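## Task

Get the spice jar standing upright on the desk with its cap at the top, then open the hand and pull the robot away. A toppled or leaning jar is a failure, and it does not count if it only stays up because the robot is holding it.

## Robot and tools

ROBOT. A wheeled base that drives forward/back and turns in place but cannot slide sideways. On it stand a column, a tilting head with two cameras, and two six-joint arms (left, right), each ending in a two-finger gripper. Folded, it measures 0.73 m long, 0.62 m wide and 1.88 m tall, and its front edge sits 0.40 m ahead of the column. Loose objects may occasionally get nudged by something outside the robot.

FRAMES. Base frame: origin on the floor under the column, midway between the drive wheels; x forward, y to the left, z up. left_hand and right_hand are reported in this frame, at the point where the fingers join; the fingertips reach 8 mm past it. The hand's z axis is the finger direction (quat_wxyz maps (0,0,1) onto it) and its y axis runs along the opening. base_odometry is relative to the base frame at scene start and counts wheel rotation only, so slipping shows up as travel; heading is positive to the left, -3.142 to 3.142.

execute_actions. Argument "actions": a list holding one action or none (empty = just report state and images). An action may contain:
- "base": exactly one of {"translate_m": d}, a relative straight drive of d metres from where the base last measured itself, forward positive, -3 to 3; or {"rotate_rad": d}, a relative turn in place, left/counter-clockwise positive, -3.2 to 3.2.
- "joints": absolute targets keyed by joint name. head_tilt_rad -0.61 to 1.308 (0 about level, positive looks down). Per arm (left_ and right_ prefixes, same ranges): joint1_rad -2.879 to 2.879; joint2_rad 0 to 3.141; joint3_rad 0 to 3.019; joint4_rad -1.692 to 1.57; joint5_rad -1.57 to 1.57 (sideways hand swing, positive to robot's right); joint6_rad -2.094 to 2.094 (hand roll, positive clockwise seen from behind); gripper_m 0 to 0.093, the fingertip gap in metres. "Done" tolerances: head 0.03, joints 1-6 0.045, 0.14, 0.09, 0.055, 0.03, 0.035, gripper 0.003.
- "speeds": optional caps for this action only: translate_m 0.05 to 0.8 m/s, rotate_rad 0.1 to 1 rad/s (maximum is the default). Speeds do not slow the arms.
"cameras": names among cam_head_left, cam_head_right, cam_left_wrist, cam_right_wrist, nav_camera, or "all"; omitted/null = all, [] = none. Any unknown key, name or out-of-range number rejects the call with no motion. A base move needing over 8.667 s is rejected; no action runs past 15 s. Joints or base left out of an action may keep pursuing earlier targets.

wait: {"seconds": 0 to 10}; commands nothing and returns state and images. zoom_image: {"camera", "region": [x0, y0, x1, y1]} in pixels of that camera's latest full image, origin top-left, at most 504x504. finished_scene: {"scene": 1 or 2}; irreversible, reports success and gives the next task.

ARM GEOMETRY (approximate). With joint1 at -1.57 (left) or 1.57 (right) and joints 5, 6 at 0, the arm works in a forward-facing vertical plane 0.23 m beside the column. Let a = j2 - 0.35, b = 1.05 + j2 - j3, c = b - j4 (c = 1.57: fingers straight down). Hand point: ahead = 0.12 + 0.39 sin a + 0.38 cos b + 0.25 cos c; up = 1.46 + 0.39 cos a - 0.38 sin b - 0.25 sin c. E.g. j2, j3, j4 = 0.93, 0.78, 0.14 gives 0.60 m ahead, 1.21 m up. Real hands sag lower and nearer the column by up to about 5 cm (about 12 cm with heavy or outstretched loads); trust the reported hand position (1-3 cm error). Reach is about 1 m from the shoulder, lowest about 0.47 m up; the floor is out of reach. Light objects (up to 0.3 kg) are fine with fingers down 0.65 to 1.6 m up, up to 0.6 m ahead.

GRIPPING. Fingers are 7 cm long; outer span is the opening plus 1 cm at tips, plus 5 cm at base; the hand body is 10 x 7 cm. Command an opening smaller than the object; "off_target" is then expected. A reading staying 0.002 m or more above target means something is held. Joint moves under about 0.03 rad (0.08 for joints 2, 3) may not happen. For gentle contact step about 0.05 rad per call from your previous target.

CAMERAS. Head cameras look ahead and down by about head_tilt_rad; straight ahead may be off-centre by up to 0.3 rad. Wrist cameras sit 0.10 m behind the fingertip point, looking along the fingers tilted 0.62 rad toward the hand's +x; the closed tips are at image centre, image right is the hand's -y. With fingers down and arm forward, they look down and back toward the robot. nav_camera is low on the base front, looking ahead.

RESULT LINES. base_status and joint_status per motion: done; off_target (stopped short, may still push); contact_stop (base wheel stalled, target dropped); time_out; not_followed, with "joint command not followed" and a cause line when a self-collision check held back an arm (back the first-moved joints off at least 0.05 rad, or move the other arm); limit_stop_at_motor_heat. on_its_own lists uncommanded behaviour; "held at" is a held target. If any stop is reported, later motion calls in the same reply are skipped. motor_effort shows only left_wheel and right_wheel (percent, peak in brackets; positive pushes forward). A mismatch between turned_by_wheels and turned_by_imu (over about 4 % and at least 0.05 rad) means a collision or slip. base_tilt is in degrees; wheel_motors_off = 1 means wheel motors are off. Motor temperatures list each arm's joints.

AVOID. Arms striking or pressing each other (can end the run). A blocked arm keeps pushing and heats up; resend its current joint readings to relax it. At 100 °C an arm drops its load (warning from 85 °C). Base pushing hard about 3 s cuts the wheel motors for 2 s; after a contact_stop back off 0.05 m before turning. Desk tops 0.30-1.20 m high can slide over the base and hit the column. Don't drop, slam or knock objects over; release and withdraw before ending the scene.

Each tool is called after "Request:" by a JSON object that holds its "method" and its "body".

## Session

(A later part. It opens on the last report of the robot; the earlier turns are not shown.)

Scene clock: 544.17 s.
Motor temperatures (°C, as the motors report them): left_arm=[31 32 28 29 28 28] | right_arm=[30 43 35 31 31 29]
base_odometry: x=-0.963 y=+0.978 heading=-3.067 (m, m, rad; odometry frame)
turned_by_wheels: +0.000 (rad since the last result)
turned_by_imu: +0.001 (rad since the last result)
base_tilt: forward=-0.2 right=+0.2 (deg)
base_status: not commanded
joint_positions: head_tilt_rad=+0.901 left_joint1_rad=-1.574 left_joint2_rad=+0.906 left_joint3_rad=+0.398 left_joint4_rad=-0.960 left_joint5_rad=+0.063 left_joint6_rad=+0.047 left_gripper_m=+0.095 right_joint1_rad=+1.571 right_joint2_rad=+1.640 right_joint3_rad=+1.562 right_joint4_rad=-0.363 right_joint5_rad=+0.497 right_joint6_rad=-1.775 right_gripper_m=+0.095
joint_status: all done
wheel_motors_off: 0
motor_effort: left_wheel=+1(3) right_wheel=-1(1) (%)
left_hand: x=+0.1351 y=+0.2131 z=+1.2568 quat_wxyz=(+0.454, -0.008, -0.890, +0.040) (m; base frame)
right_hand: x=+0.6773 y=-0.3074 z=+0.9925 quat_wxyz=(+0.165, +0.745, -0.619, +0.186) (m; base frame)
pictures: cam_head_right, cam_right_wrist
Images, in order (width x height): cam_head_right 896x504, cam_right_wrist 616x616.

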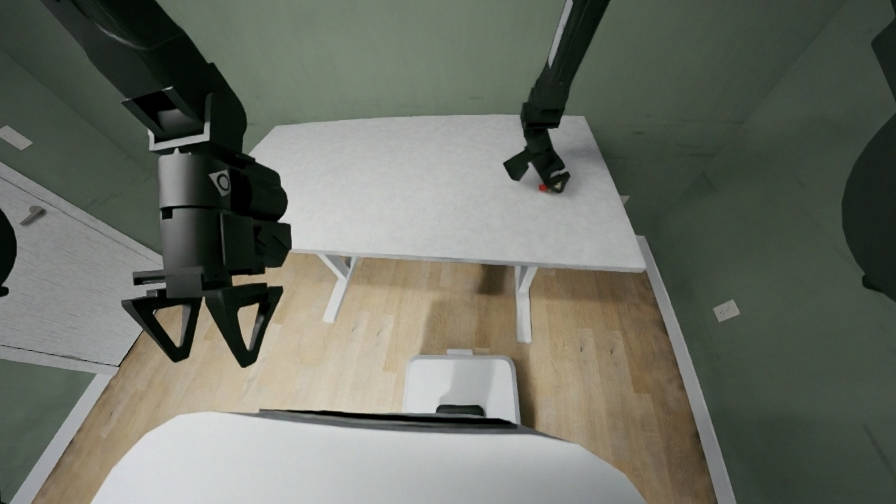

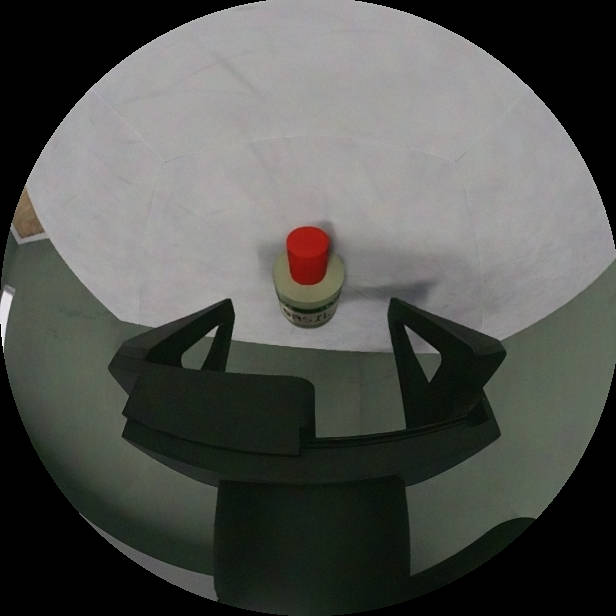

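Request:
{"method": "execute_actions", "body": {"actions": [{"joints": {"right_joint2_rad": 1.69, "right_joint3_rad": 1.608, "right_joint4_rad": -0.343}}], "cameras": ["cam_right_wrist"]}}

Scene clock: 562.43 s.
Motor temperatures (°C, as the motors report them): left_arm=[31 32 28 29 28 28] | right_arm=[30 43 35 31 31 29]
base_odometry: x=-0.963 y=+0.978 heading=-3.067 (m, m, rad; odometry frame)
turned_by_wheels: +0.000 (rad since the last result)
turned_by_imu: +0.001 (rad since the last result)
base_tilt: forward=-0.3 right=+0.1 (deg)
base_status: not commanded
joint_positions: head_tilt_rad=+0.901 left_joint1_rad=-1.574 left_joint2_rad=+0.906 left_joint3_rad=+0.398 left_joint4_rad=-0.960 left_joint5_rad=+0.063 left_joint6_rad=+0.047 left_gripper_m=+0.095 right_joint1_rad=+1.571 right_joint2_rad=+1.682 right_joint3_rad=+1.587 right_joint4_rad=-0.351 right_joint5_rad=+0.497 right_joint6_rad=-1.775 right_gripper_m=+0.095
joint_status: all done
wheel_motors_off: 0
motor_effort: left_wheel=+3(2) right_wheel=-1(1) (%)
left_hand: x=+0.1351 y=+0.2131 z=+1.2568 quat_wxyz=(+0.454, -0.008, -0.890, +0.040) (m; base frame)
right_hand: x=+0.6744 y=-0.3074 z=+0.9741 quat_wxyz=(+0.167, +0.745, -0.619, +0.184) (m; base frame)
pictures: cam_right_wrist
Images, in order (width x height): cam_right_wrist 616x616.

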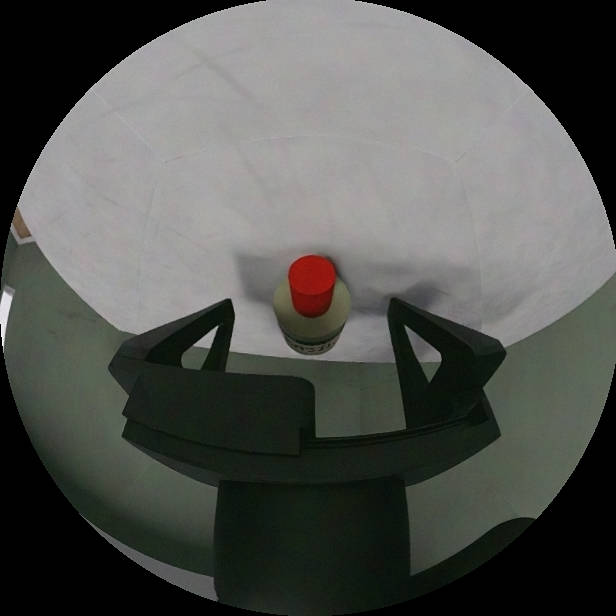

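Request:
{"method": "zoom_image", "body": {"camera": "cam_right_wrist", "region": [210, 230, 410, 380]}}

Region (210, 230, 410, 380) of cam_right_wrist's 616x616 image, scaled by 2.520, with more detail than that image has; it fills the top 378 rows of this view, and the rest is white.

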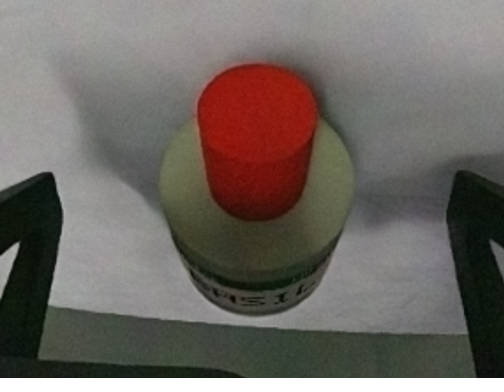

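Request:
{"method": "execute_actions", "body": {"actions": [{"joints": {"right_joint2_rad": 1.703, "right_joint3_rad": 1.625, "right_gripper_m": 0.015}}], "cameras": ["cam_right_wrist", "cam_head_right"]}}

Scene clock: 592.17 s.
Motor temperatures (°C, as the motors report them): left_arm=[31 32 28 29 28 28] | right_arm=[30 44 35 31 31 29]
base_odometry: x=-0.963 y=+0.978 heading=-3.067 (m, m, rad; odometry frame)
turned_by_wheels: +0.000 (rad since the last result)
turned_by_imu: +0.001 (rad since the last result)
base_tilt: forward=-0.3 right=+0.1 (deg)
base_status: not commanded
joint_positions: head_tilt_rad=+0.901 left_joint1_rad=-1.574 left_joint2_rad=+0.906 left_joint3_rad=+0.398 left_joint4_rad=-0.960 left_joint5_rad=+0.063 left_joint6_rad=+0.047 left_gripper_m=+0.095 right_joint1_rad=+1.571 right_joint2_rad=+1.687 right_joint3_rad=+1.596 right_joint4_rad=-0.351 right_joint5_rad=+0.497 right_joint6_rad=-1.775 right_gripper_m=+0.038
joint_status: right_gripper_m off_target (ended at +0.038, target +0.015); the others done
wheel_motors_off: 0
motor_effort: left_wheel=+6(1) right_wheel=-1(1) (%)
left_hand: x=+0.1351 y=+0.2131 z=+1.2568 quat_wxyz=(+0.454, -0.008, -0.890, +0.040) (m; base frame)
right_hand: x=+0.6767 y=-0.3074 z=+0.9726 quat_wxyz=(+0.166, +0.745, -0.619, +0.186) (m; base frame)
pictures: cam_head_right, cam_right_wrist
Images, in order (width x height): cam_head_right 896x504, cam_right_wrist 616x616.

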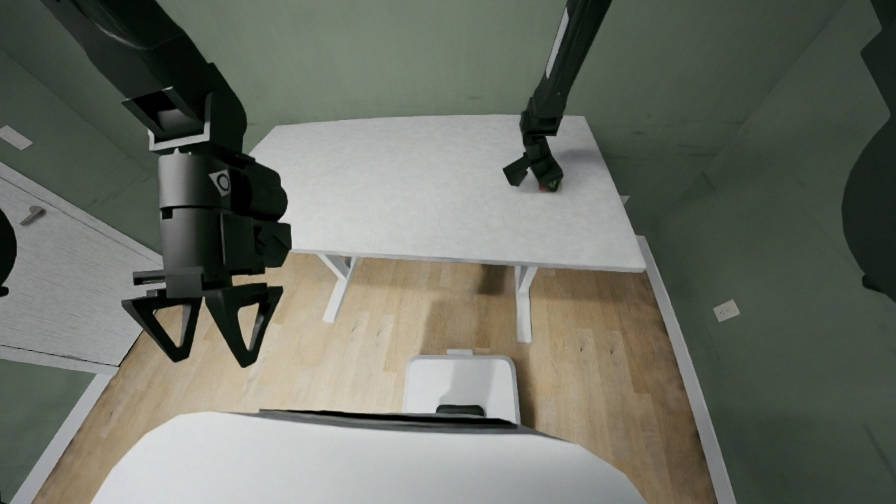

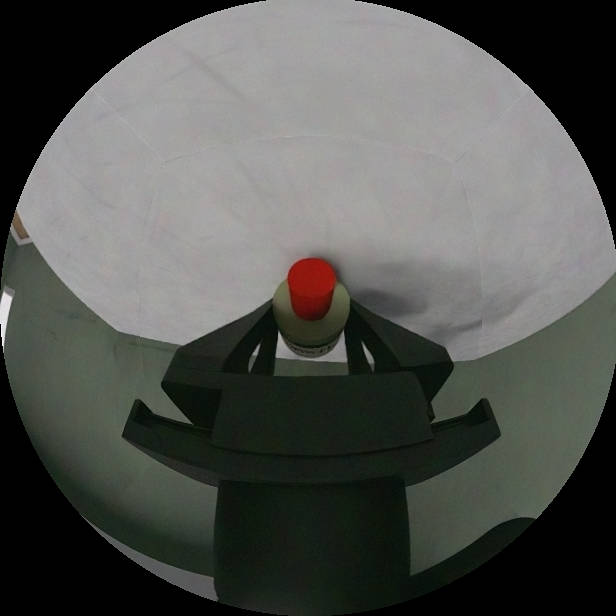

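Request:
{"method": "execute_actions", "body": {"actions": [{"joints": {"right_joint2_rad": 1.47, "right_gripper_m": 0.015}}], "cameras": ["cam_right_wrist", "cam_head_right"]}}

Scene clock: 675.10 s.
Motor temperatures (°C, as the motors report them): left_arm=[31 32 28 29 28 28] | right_arm=[30 45 36 31 31 29]
base_odometry: x=-0.963 y=+0.978 heading=-3.067 (m, m, rad; odometry frame)
turned_by_wheels: +0.000 (rad since the last result)
turned_by_imu: +0.001 (rad since the last result)
base_tilt: forward=-0.4 right=+0.1 (deg)
base_status: not commanded
joint_positions: head_tilt_rad=+0.901 left_joint1_rad=-1.574 left_joint2_rad=+0.906 left_joint3_rad=+0.398 left_joint4_rad=-0.960 left_joint5_rad=+0.063 left_joint6_rad=+0.047 left_gripper_m=+0.095 right_joint1_rad=+1.571 right_joint2_rad=+1.470 right_joint3_rad=+1.620 right_joint4_rad=-0.345 right_joint5_rad=+0.497 right_joint6_rad=-1.775 right_gripper_m=+0.038
joint_status: right_gripper_m off_target (ended at +0.038, target +0.015); the others done
wheel_motors_off: 0
motor_effort: left_wheel=+4(0) right_wheel=-1(1) (%)
left_hand: x=+0.1351 y=+0.2131 z=+1.2568 quat_wxyz=(+0.454, -0.008, -0.890, +0.040) (m; base frame)
right_hand: x=+0.7813 y=-0.3074 z=+1.1104 quat_wxyz=(+0.088, +0.716, -0.635, +0.276) (m; base frame)
pictures: cam_head_right, cam_right_wrist
Images, in order (width x height): cam_head_right 896x504, cam_right_wrist 616x616.

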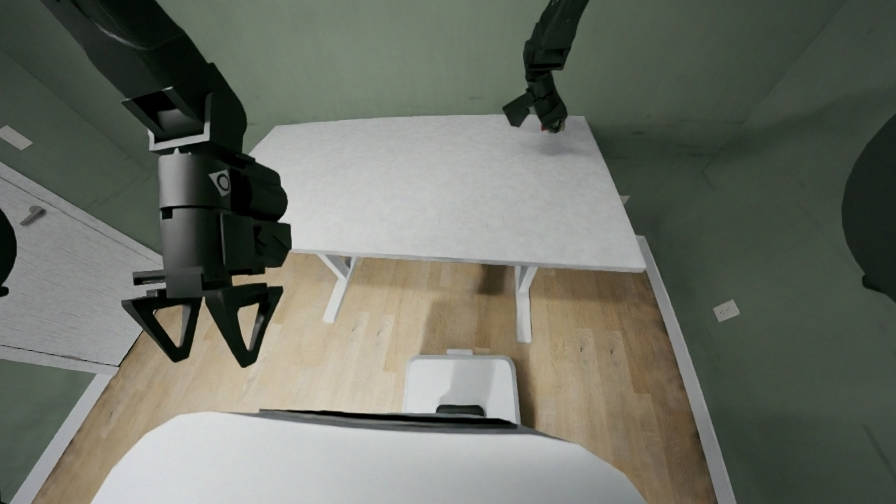

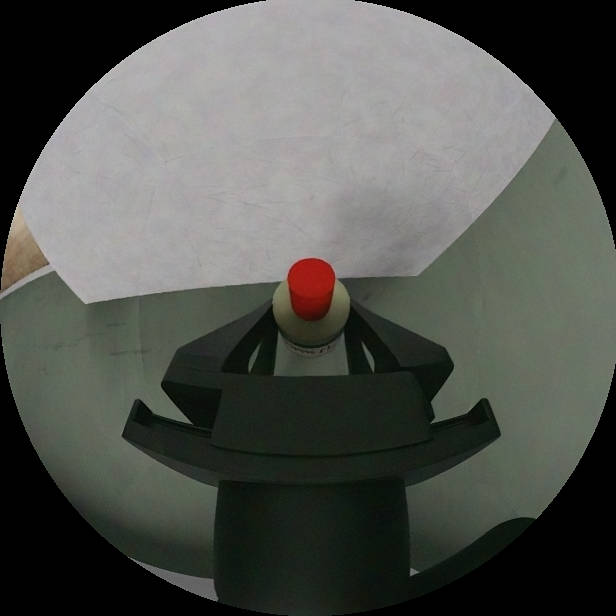

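Request:
{"method": "execute_actions", "body": {"actions": [{"joints": {"right_joint3_rad": 1.24, "right_joint4_rad": 1.2, "right_joint5_rad": 0.0, "right_joint6_rad": 0.0, "right_gripper_m": 0.015}}], "cameras": ["cam_right_wrist", "cam_head_right"]}}

Scene clock: 690.37 s.
Motor temperatures (°C, as the motors report them): left_arm=[31 32 28 29 28 28] | right_arm=[30 46 37 31 31 29]
base_odometry: x=-0.963 y=+0.978 heading=-3.067 (m, m, rad; odometry frame)
turned_by_wheels: +0.000 (rad since the last result)
turned_by_imu: +0.001 (rad since the last result)
base_tilt: forward=-0.2 right=+0.1 (deg)
base_status: not commanded
joint_positions: head_tilt_rad=+0.901 left_joint1_rad=-1.574 left_joint2_rad=+0.906 left_joint3_rad=+0.398 left_joint4_rad=-0.960 left_joint5_rad=+0.063 left_joint6_rad=+0.047 left_gripper_m=+0.095 right_joint1_rad=+1.571 right_joint2_rad=+1.478 right_joint3_rad=+1.222 right_joint4_rad=+1.184 right_joint5_rad=+0.004 right_joint6_rad=-0.007 right_gripper_m=+0.038
joint_status: right_gripper_m off_target (ended at +0.038, target +0.015); the others done
wheel_motors_off: 0
motor_effort: left_wheel=+0(2) right_wheel=-1(1) (%)
left_hand: x=+0.1351 y=+0.2131 z=+1.2568 quat_wxyz=(+0.454, -0.008, -0.890, +0.040) (m; base frame)
right_hand: x=+0.8176 y=-0.2261 z=+1.2220 quat_wxyz=(-0.664, +0.001, -0.748, +0.004) (m; base frame)
pictures: cam_head_right, cam_right_wrist
Images, in order (width x height): cam_head_right 896x504, cam_right_wrist 616x616.

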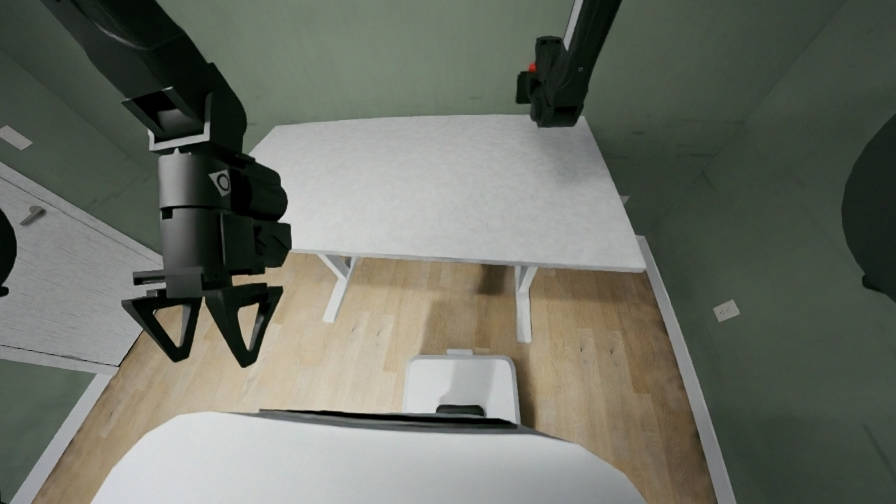

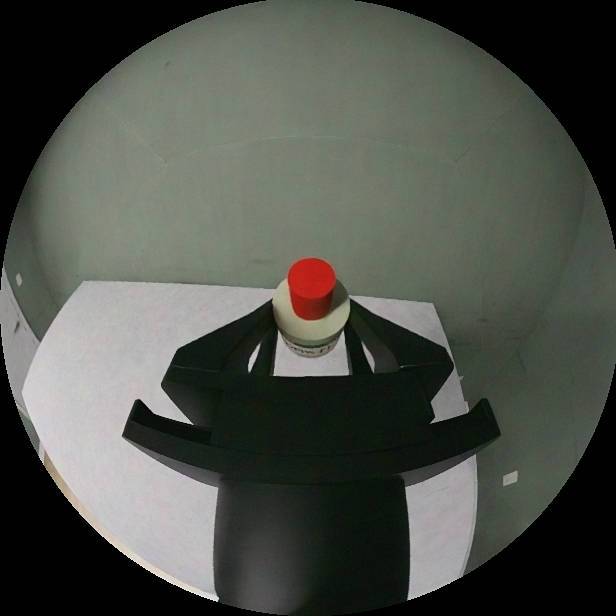

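Request:
{"method": "execute_actions", "body": {"actions": [{"joints": {"right_joint2_rad": 1.81, "right_gripper_m": 0.015}}], "cameras": ["cam_right_wrist", "cam_head_right"]}}

Scene clock: 709.83 s.
Motor temperatures (°C, as the motors report them): left_arm=[31 32 28 29 28 28] | right_arm=[30 45 36 31 31 29]
base_odometry: x=-0.963 y=+0.978 heading=-3.067 (m, m, rad; odometry frame)
turned_by_wheels: +0.000 (rad since the last result)
turned_by_imu: +0.001 (rad since the last result)
base_tilt: forward=-0.3 right=+0.1 (deg)
base_status: not commanded
joint_positions: head_tilt_rad=+0.901 left_joint1_rad=-1.574 left_joint2_rad=+0.906 left_joint3_rad=+0.398 left_joint4_rad=-0.960 left_joint5_rad=+0.063 left_joint6_rad=+0.047 left_gripper_m=+0.095 right_joint1_rad=+1.571 right_joint2_rad=+1.811 right_joint3_rad=+1.234 right_joint4_rad=+1.195 right_joint5_rad=+0.003 right_joint6_rad=-0.006 right_gripper_m=+0.038
joint_status: right_gripper_m off_target (ended at +0.038, target +0.015); the others done
wheel_motors_off: 0
motor_effort: left_wheel=+1(4) right_wheel=-1(2) (%)
left_hand: x=+0.1351 y=+0.2131 z=+1.2568 quat_wxyz=(+0.454, -0.008, -0.890, +0.040) (m; base frame)
right_hand: x=+0.7100 y=-0.2260 z=+1.0131 quat_wxyz=(-0.540, +0.002, -0.841, +0.003) (m; base frame)
pictures: cam_head_right, cam_right_wrist
Images, in order (width x height): cam_head_right 896x504, cam_right_wrist 616x616.

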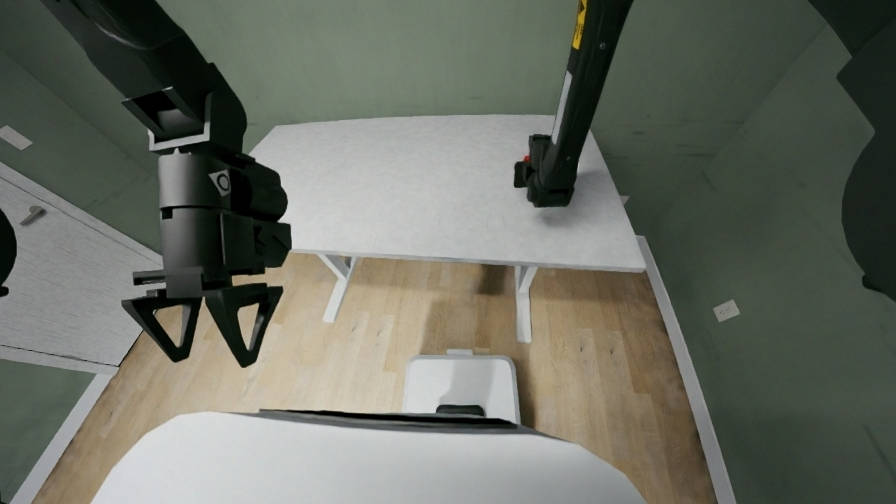

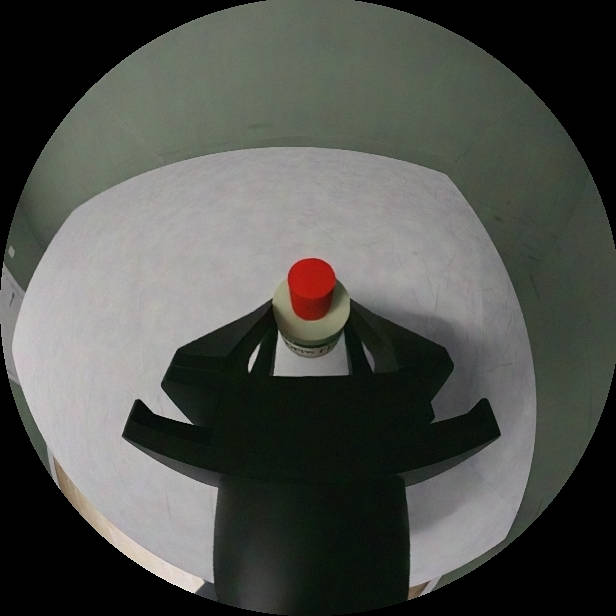

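Request:
{"method": "execute_actions", "body": {"actions": [{"joints": {"right_joint2_rad": 1.855, "right_gripper_m": 0.015}}], "cameras": ["cam_right_wrist"]}}

Scene clock: 719.00 s.
Motor temperatures (°C, as the motors report them): left_arm=[31 32 28 29 28 28] | right_arm=[30 45 35 31 31 29]
base_odometry: x=-0.963 y=+0.978 heading=-3.067 (m, m, rad; odometry frame)
turned_by_wheels: +0.000 (rad since the last result)
turned_by_imu: +0.001 (rad since the last result)
base_tilt: forward=-0.2 right=+0.2 (deg)
base_status: not commanded
joint_positions: head_tilt_rad=+0.901 left_joint1_rad=-1.574 left_joint2_rad=+0.906 left_joint3_rad=+0.398 left_joint4_rad=-0.960 left_joint5_rad=+0.063 left_joint6_rad=+0.047 left_gripper_m=+0.095 right_joint1_rad=+1.571 right_joint2_rad=+1.854 right_joint3_rad=+1.234 right_joint4_rad=+1.195 right_joint5_rad=+0.003 right_joint6_rad=-0.006 right_gripper_m=+0.038
joint_status: right_gripper_m off_target (ended at +0.038, target +0.015); the others done
wheel_motors_off: 0
motor_effort: left_wheel=+1(2) right_wheel=-1(1) (%)
left_hand: x=+0.1351 y=+0.2131 z=+1.2568 quat_wxyz=(+0.454, -0.008, -0.890, +0.040) (m; base frame)
right_hand: x=+0.6902 y=-0.2260 z=+0.9881 quat_wxyz=(-0.522, +0.002, -0.853, +0.003) (m; base frame)
pictures: cam_right_wrist
Images, in order (width x height): cam_right_wrist 616x616.

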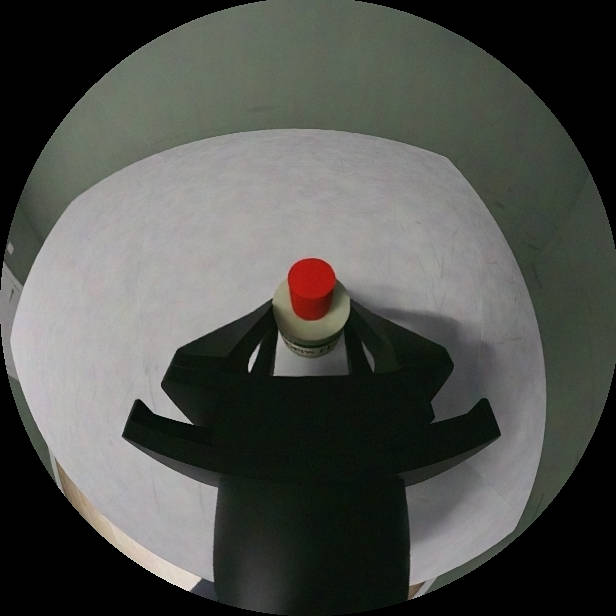

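Request:
{"method": "execute_actions", "body": {"actions": [{"joints": {"right_joint2_rad": 1.888, "right_gripper_m": 0.015}}], "cameras": ["cam_right_wrist", "cam_head_right"]}}

Scene clock: 725.40 s.
Motor temperatures (°C, as the motors report them): left_arm=[31 32 28 29 28 28] | right_arm=[30 45 35 31 31 29]
base_odometry: x=-0.963 y=+0.978 heading=-3.067 (m, m, rad; odometry frame)
turned_by_wheels: +0.000 (rad since the last result)
turned_by_imu: +0.001 (rad since the last result)
base_tilt: forward=-0.2 right=+0.1 (deg)
base_status: not commanded
joint_positions: head_tilt_rad=+0.901 left_joint1_rad=-1.574 left_joint2_rad=+0.906 left_joint3_rad=+0.398 left_joint4_rad=-0.960 left_joint5_rad=+0.063 left_joint6_rad=+0.047 left_gripper_m=+0.095 right_joint1_rad=+1.571 right_joint2_rad=+1.879 right_joint3_rad=+1.234 right_joint4_rad=+1.197 right_joint5_rad=+0.003 right_joint6_rad=-0.005 right_gripper_m=+0.038
joint_status: right_gripper_m off_target (ended at +0.038, target +0.015); the others done
wheel_motors_off: 0
motor_effort: left_wheel=+1(3) right_wheel=-1(1) (%)
left_hand: x=+0.1351 y=+0.2131 z=+1.2568 quat_wxyz=(+0.454, -0.008, -0.890, +0.040) (m; base frame)
right_hand: x=+0.6784 y=-0.2260 z=+0.9744 quat_wxyz=(-0.512, +0.001, -0.859, +0.003) (m; base frame)
pictures: cam_head_right, cam_right_wrist
Images, in order (width x height): cam_head_right 896x504, cam_right_wrist 616x616.

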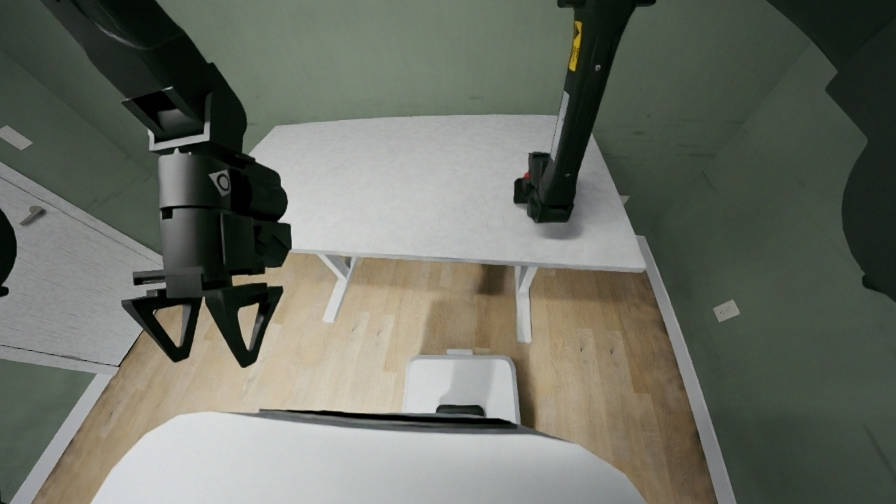

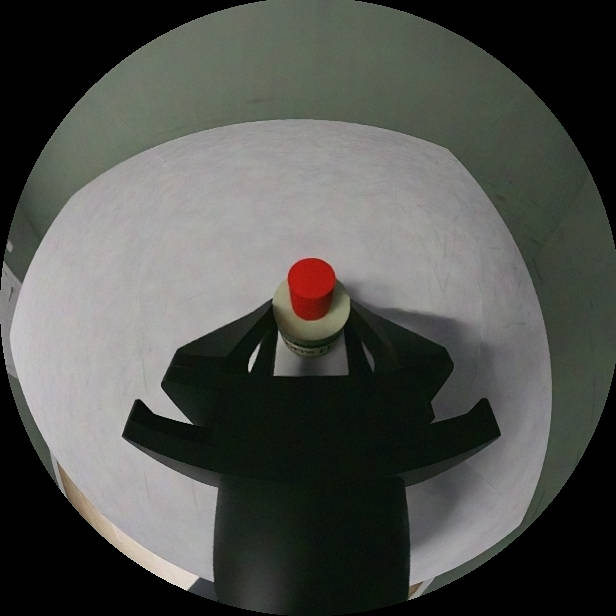

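Request:
{"method": "zoom_image", "body": {"camera": "cam_right_wrist", "region": [230, 240, 430, 390]}}

Region (230, 240, 430, 390) of cam_right_wrist's 616x616 image, scaled by 2.520, with more detail than that image has; it fills the top 378 rows of this view, and the rest is white.

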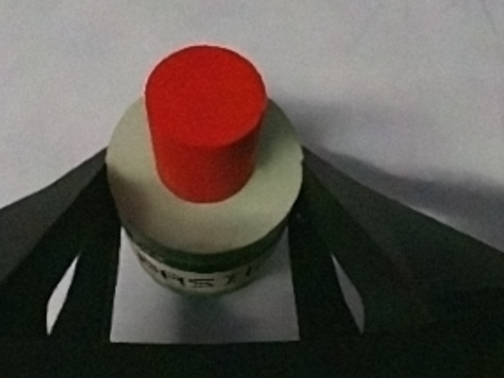

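Request:
{"method": "execute_actions", "body": {"actions": [{"joints": {"right_joint2_rad": 1.91, "right_gripper_m": 0.015}}], "cameras": ["cam_right_wrist"]}}

Scene clock: 743.90 s.
Motor temperatures (°C, as the motors report them): left_arm=[31 32 28 29 28 28] | right_arm=[30 44 34 31 31 29]
base_odometry: x=-0.963 y=+0.978 heading=-3.067 (m, m, rad; odometry frame)
turned_by_wheels: +0.000 (rad since the last result)
turned_by_imu: +0.001 (rad since the last result)
base_tilt: forward=-0.3 right=+0.2 (deg)
base_status: not commanded
joint_positions: head_tilt_rad=+0.901 left_joint1_rad=-1.574 left_joint2_rad=+0.906 left_joint3_rad=+0.398 left_joint4_rad=-0.960 left_joint5_rad=+0.063 left_joint6_rad=+0.047 left_gripper_m=+0.095 right_joint1_rad=+1.571 right_joint2_rad=+1.880 right_joint3_rad=+1.235 right_joint4_rad=+1.197 right_joint5_rad=+0.003 right_joint6_rad=-0.005 right_gripper_m=+0.038
joint_status: right_gripper_m off_target (ended at +0.038, target +0.015); the others done
wheel_motors_off: 0
motor_effort: left_wheel=+3(0) right_wheel=-1(1) (%)
left_hand: x=+0.1351 y=+0.2131 z=+1.2568 quat_wxyz=(+0.454, -0.008, -0.890, +0.040) (m; base frame)
right_hand: x=+0.6781 y=-0.2260 z=+0.9739 quat_wxyz=(-0.512, +0.001, -0.859, +0.003) (m; base frame)
pictures: cam_right_wrist
Images, in order (width x height): cam_right_wrist 616x616.

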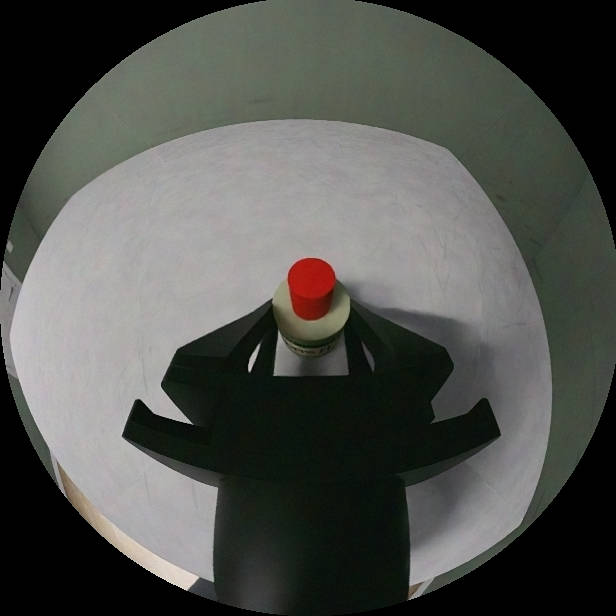

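Request:
{"method": "execute_actions", "body": {"actions": [{"joints": {"right_joint2_rad": 1.885, "right_gripper_m": 0.09}}], "cameras": ["cam_right_wrist", "cam_head_right"]}}

Scene clock: 748.00 s.
Motor temperatures (°C, as the motors report them): left_arm=[31 32 28 29 28 28] | right_arm=[30 44 34 31 31 29]
base_odometry: x=-0.963 y=+0.978 heading=-3.067 (m, m, rad; odometry frame)
turned_by_wheels: +0.000 (rad since the last result)
turned_by_imu: +0.001 (rad since the last result)
base_tilt: forward=-0.3 right=+0.2 (deg)
base_status: not commanded
joint_positions: head_tilt_rad=+0.901 left_joint1_rad=-1.574 left_joint2_rad=+0.906 left_joint3_rad=+0.398 left_joint4_rad=-0.960 left_joint5_rad=+0.063 left_joint6_rad=+0.047 left_gripper_m=+0.095 right_joint1_rad=+1.571 right_joint2_rad=+1.880 right_joint3_rad=+1.235 right_joint4_rad=+1.197 right_joint5_rad=+0.003 right_joint6_rad=-0.005 right_gripper_m=+0.090
joint_status: all done
wheel_motors_off: 0
motor_effort: left_wheel=+4(3) right_wheel=-1(1) (%)
left_hand: x=+0.1351 y=+0.2131 z=+1.2568 quat_wxyz=(+0.454, -0.008, -0.890, +0.040) (m; base frame)
right_hand: x=+0.6783 y=-0.2260 z=+0.9741 quat_wxyz=(-0.512, +0.001, -0.859, +0.003) (m; base frame)
pictures: cam_head_right, cam_right_wrist
Images, in order (width x height): cam_head_right 896x504, cam_right_wrist 616x616.

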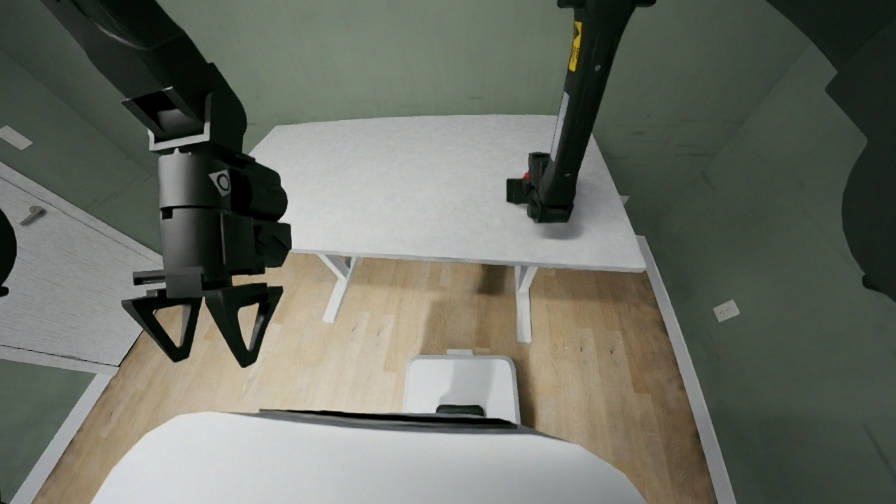

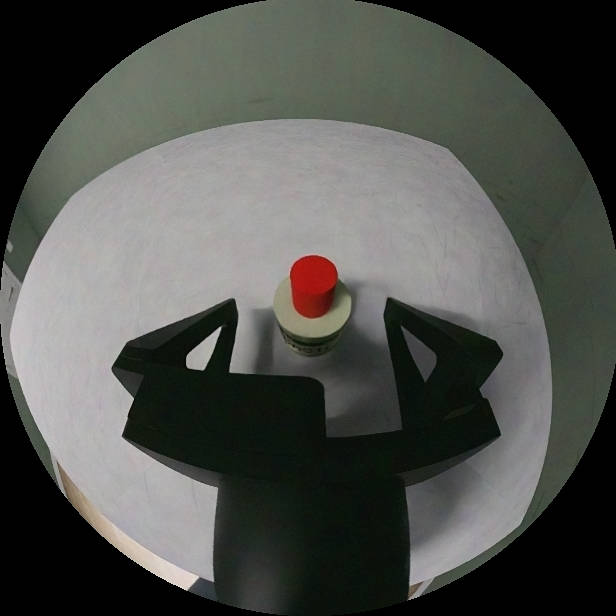

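Request:
{"method": "execute_actions", "body": {"actions": [{"base": {"translate_m": -0.45}}], "cameras": ["cam_right_wrist", "cam_head_right", "cam_head_left"]}}

Scene clock: 756.33 s.
Motor temperatures (°C, as the motors report them): left_arm=[31 32 28 29 28 28] | right_arm=[30 44 34 31 31 29]
base_odometry: x=-0.514 y=+1.012 heading=-3.066 (m, m, rad; odometry frame)
turned_by_wheels: +0.001 (rad since the last result)
turned_by_imu: +0.002 (rad since the last result)
base_tilt: forward=-0.3 right=+0.2 (deg)
base_status: done
joint_positions: head_tilt_rad=+0.902 left_joint1_rad=-1.574 left_joint2_rad=+0.905 left_joint3_rad=+0.392 left_joint4_rad=-0.960 left_joint5_rad=+0.063 left_joint6_rad=+0.047 left_gripper_m=+0.095 right_joint1_rad=+1.571 right_joint2_rad=+1.883 right_joint3_rad=+1.237 right_joint4_rad=+1.197 right_joint5_rad=+0.003 right_joint6_rad=-0.005 right_gripper_m=+0.090
joint_status: not commanded
wheel_motors_off: 0
motor_effort: left_wheel=+1(59) right_wheel=-1(62) (%)
left_hand: x=+0.1322 y=+0.2131 z=+1.2579 quat_wxyz=(+0.456, -0.008, -0.889, +0.040) (m; base frame)
right_hand: x=+0.6780 y=-0.2258 z=+0.9730 quat_wxyz=(-0.512, +0.001, -0.859, +0.002) (m; base frame)
pictures: cam_head_left, cam_head_right, cam_right_wrist
Images, in order (width x height): cam_head_left 896x504, cam_head_right 896x504, cam_right_wrist 616x616.

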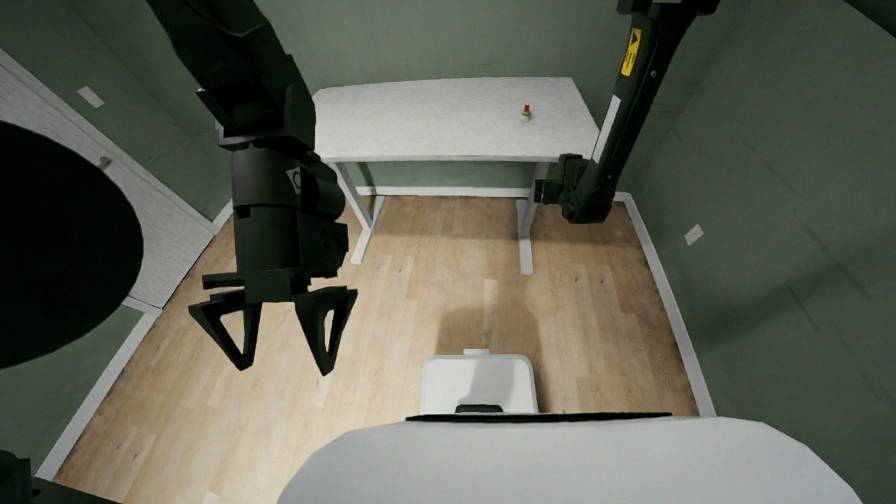

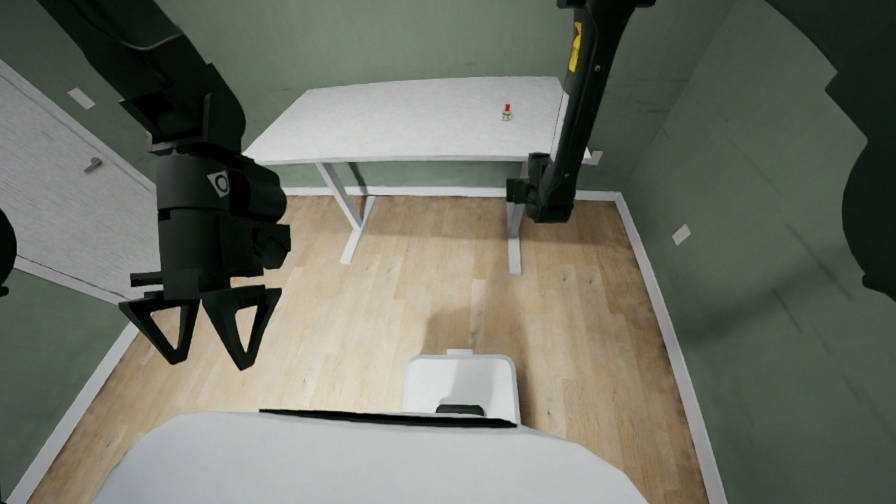

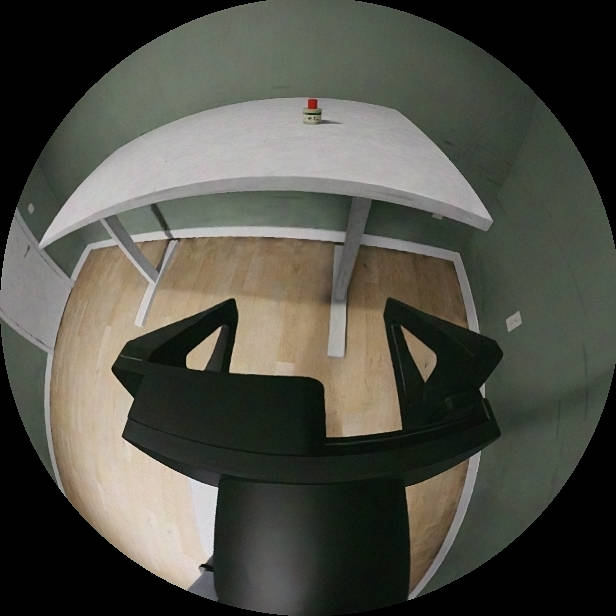

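Request:
{"method": "zoom_image", "body": {"camera": "cam_right_wrist", "region": [270, 80, 360, 145]}}

Region (270, 80, 360, 145) of cam_right_wrist's 616x616 image, scaled by 5.600, with more detail than that image has.

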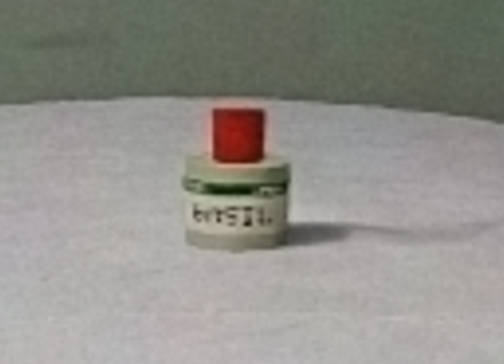

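Request:
{"method": "finished_scene", "body": {"scene": 2}}

The scene is finished: the task was done.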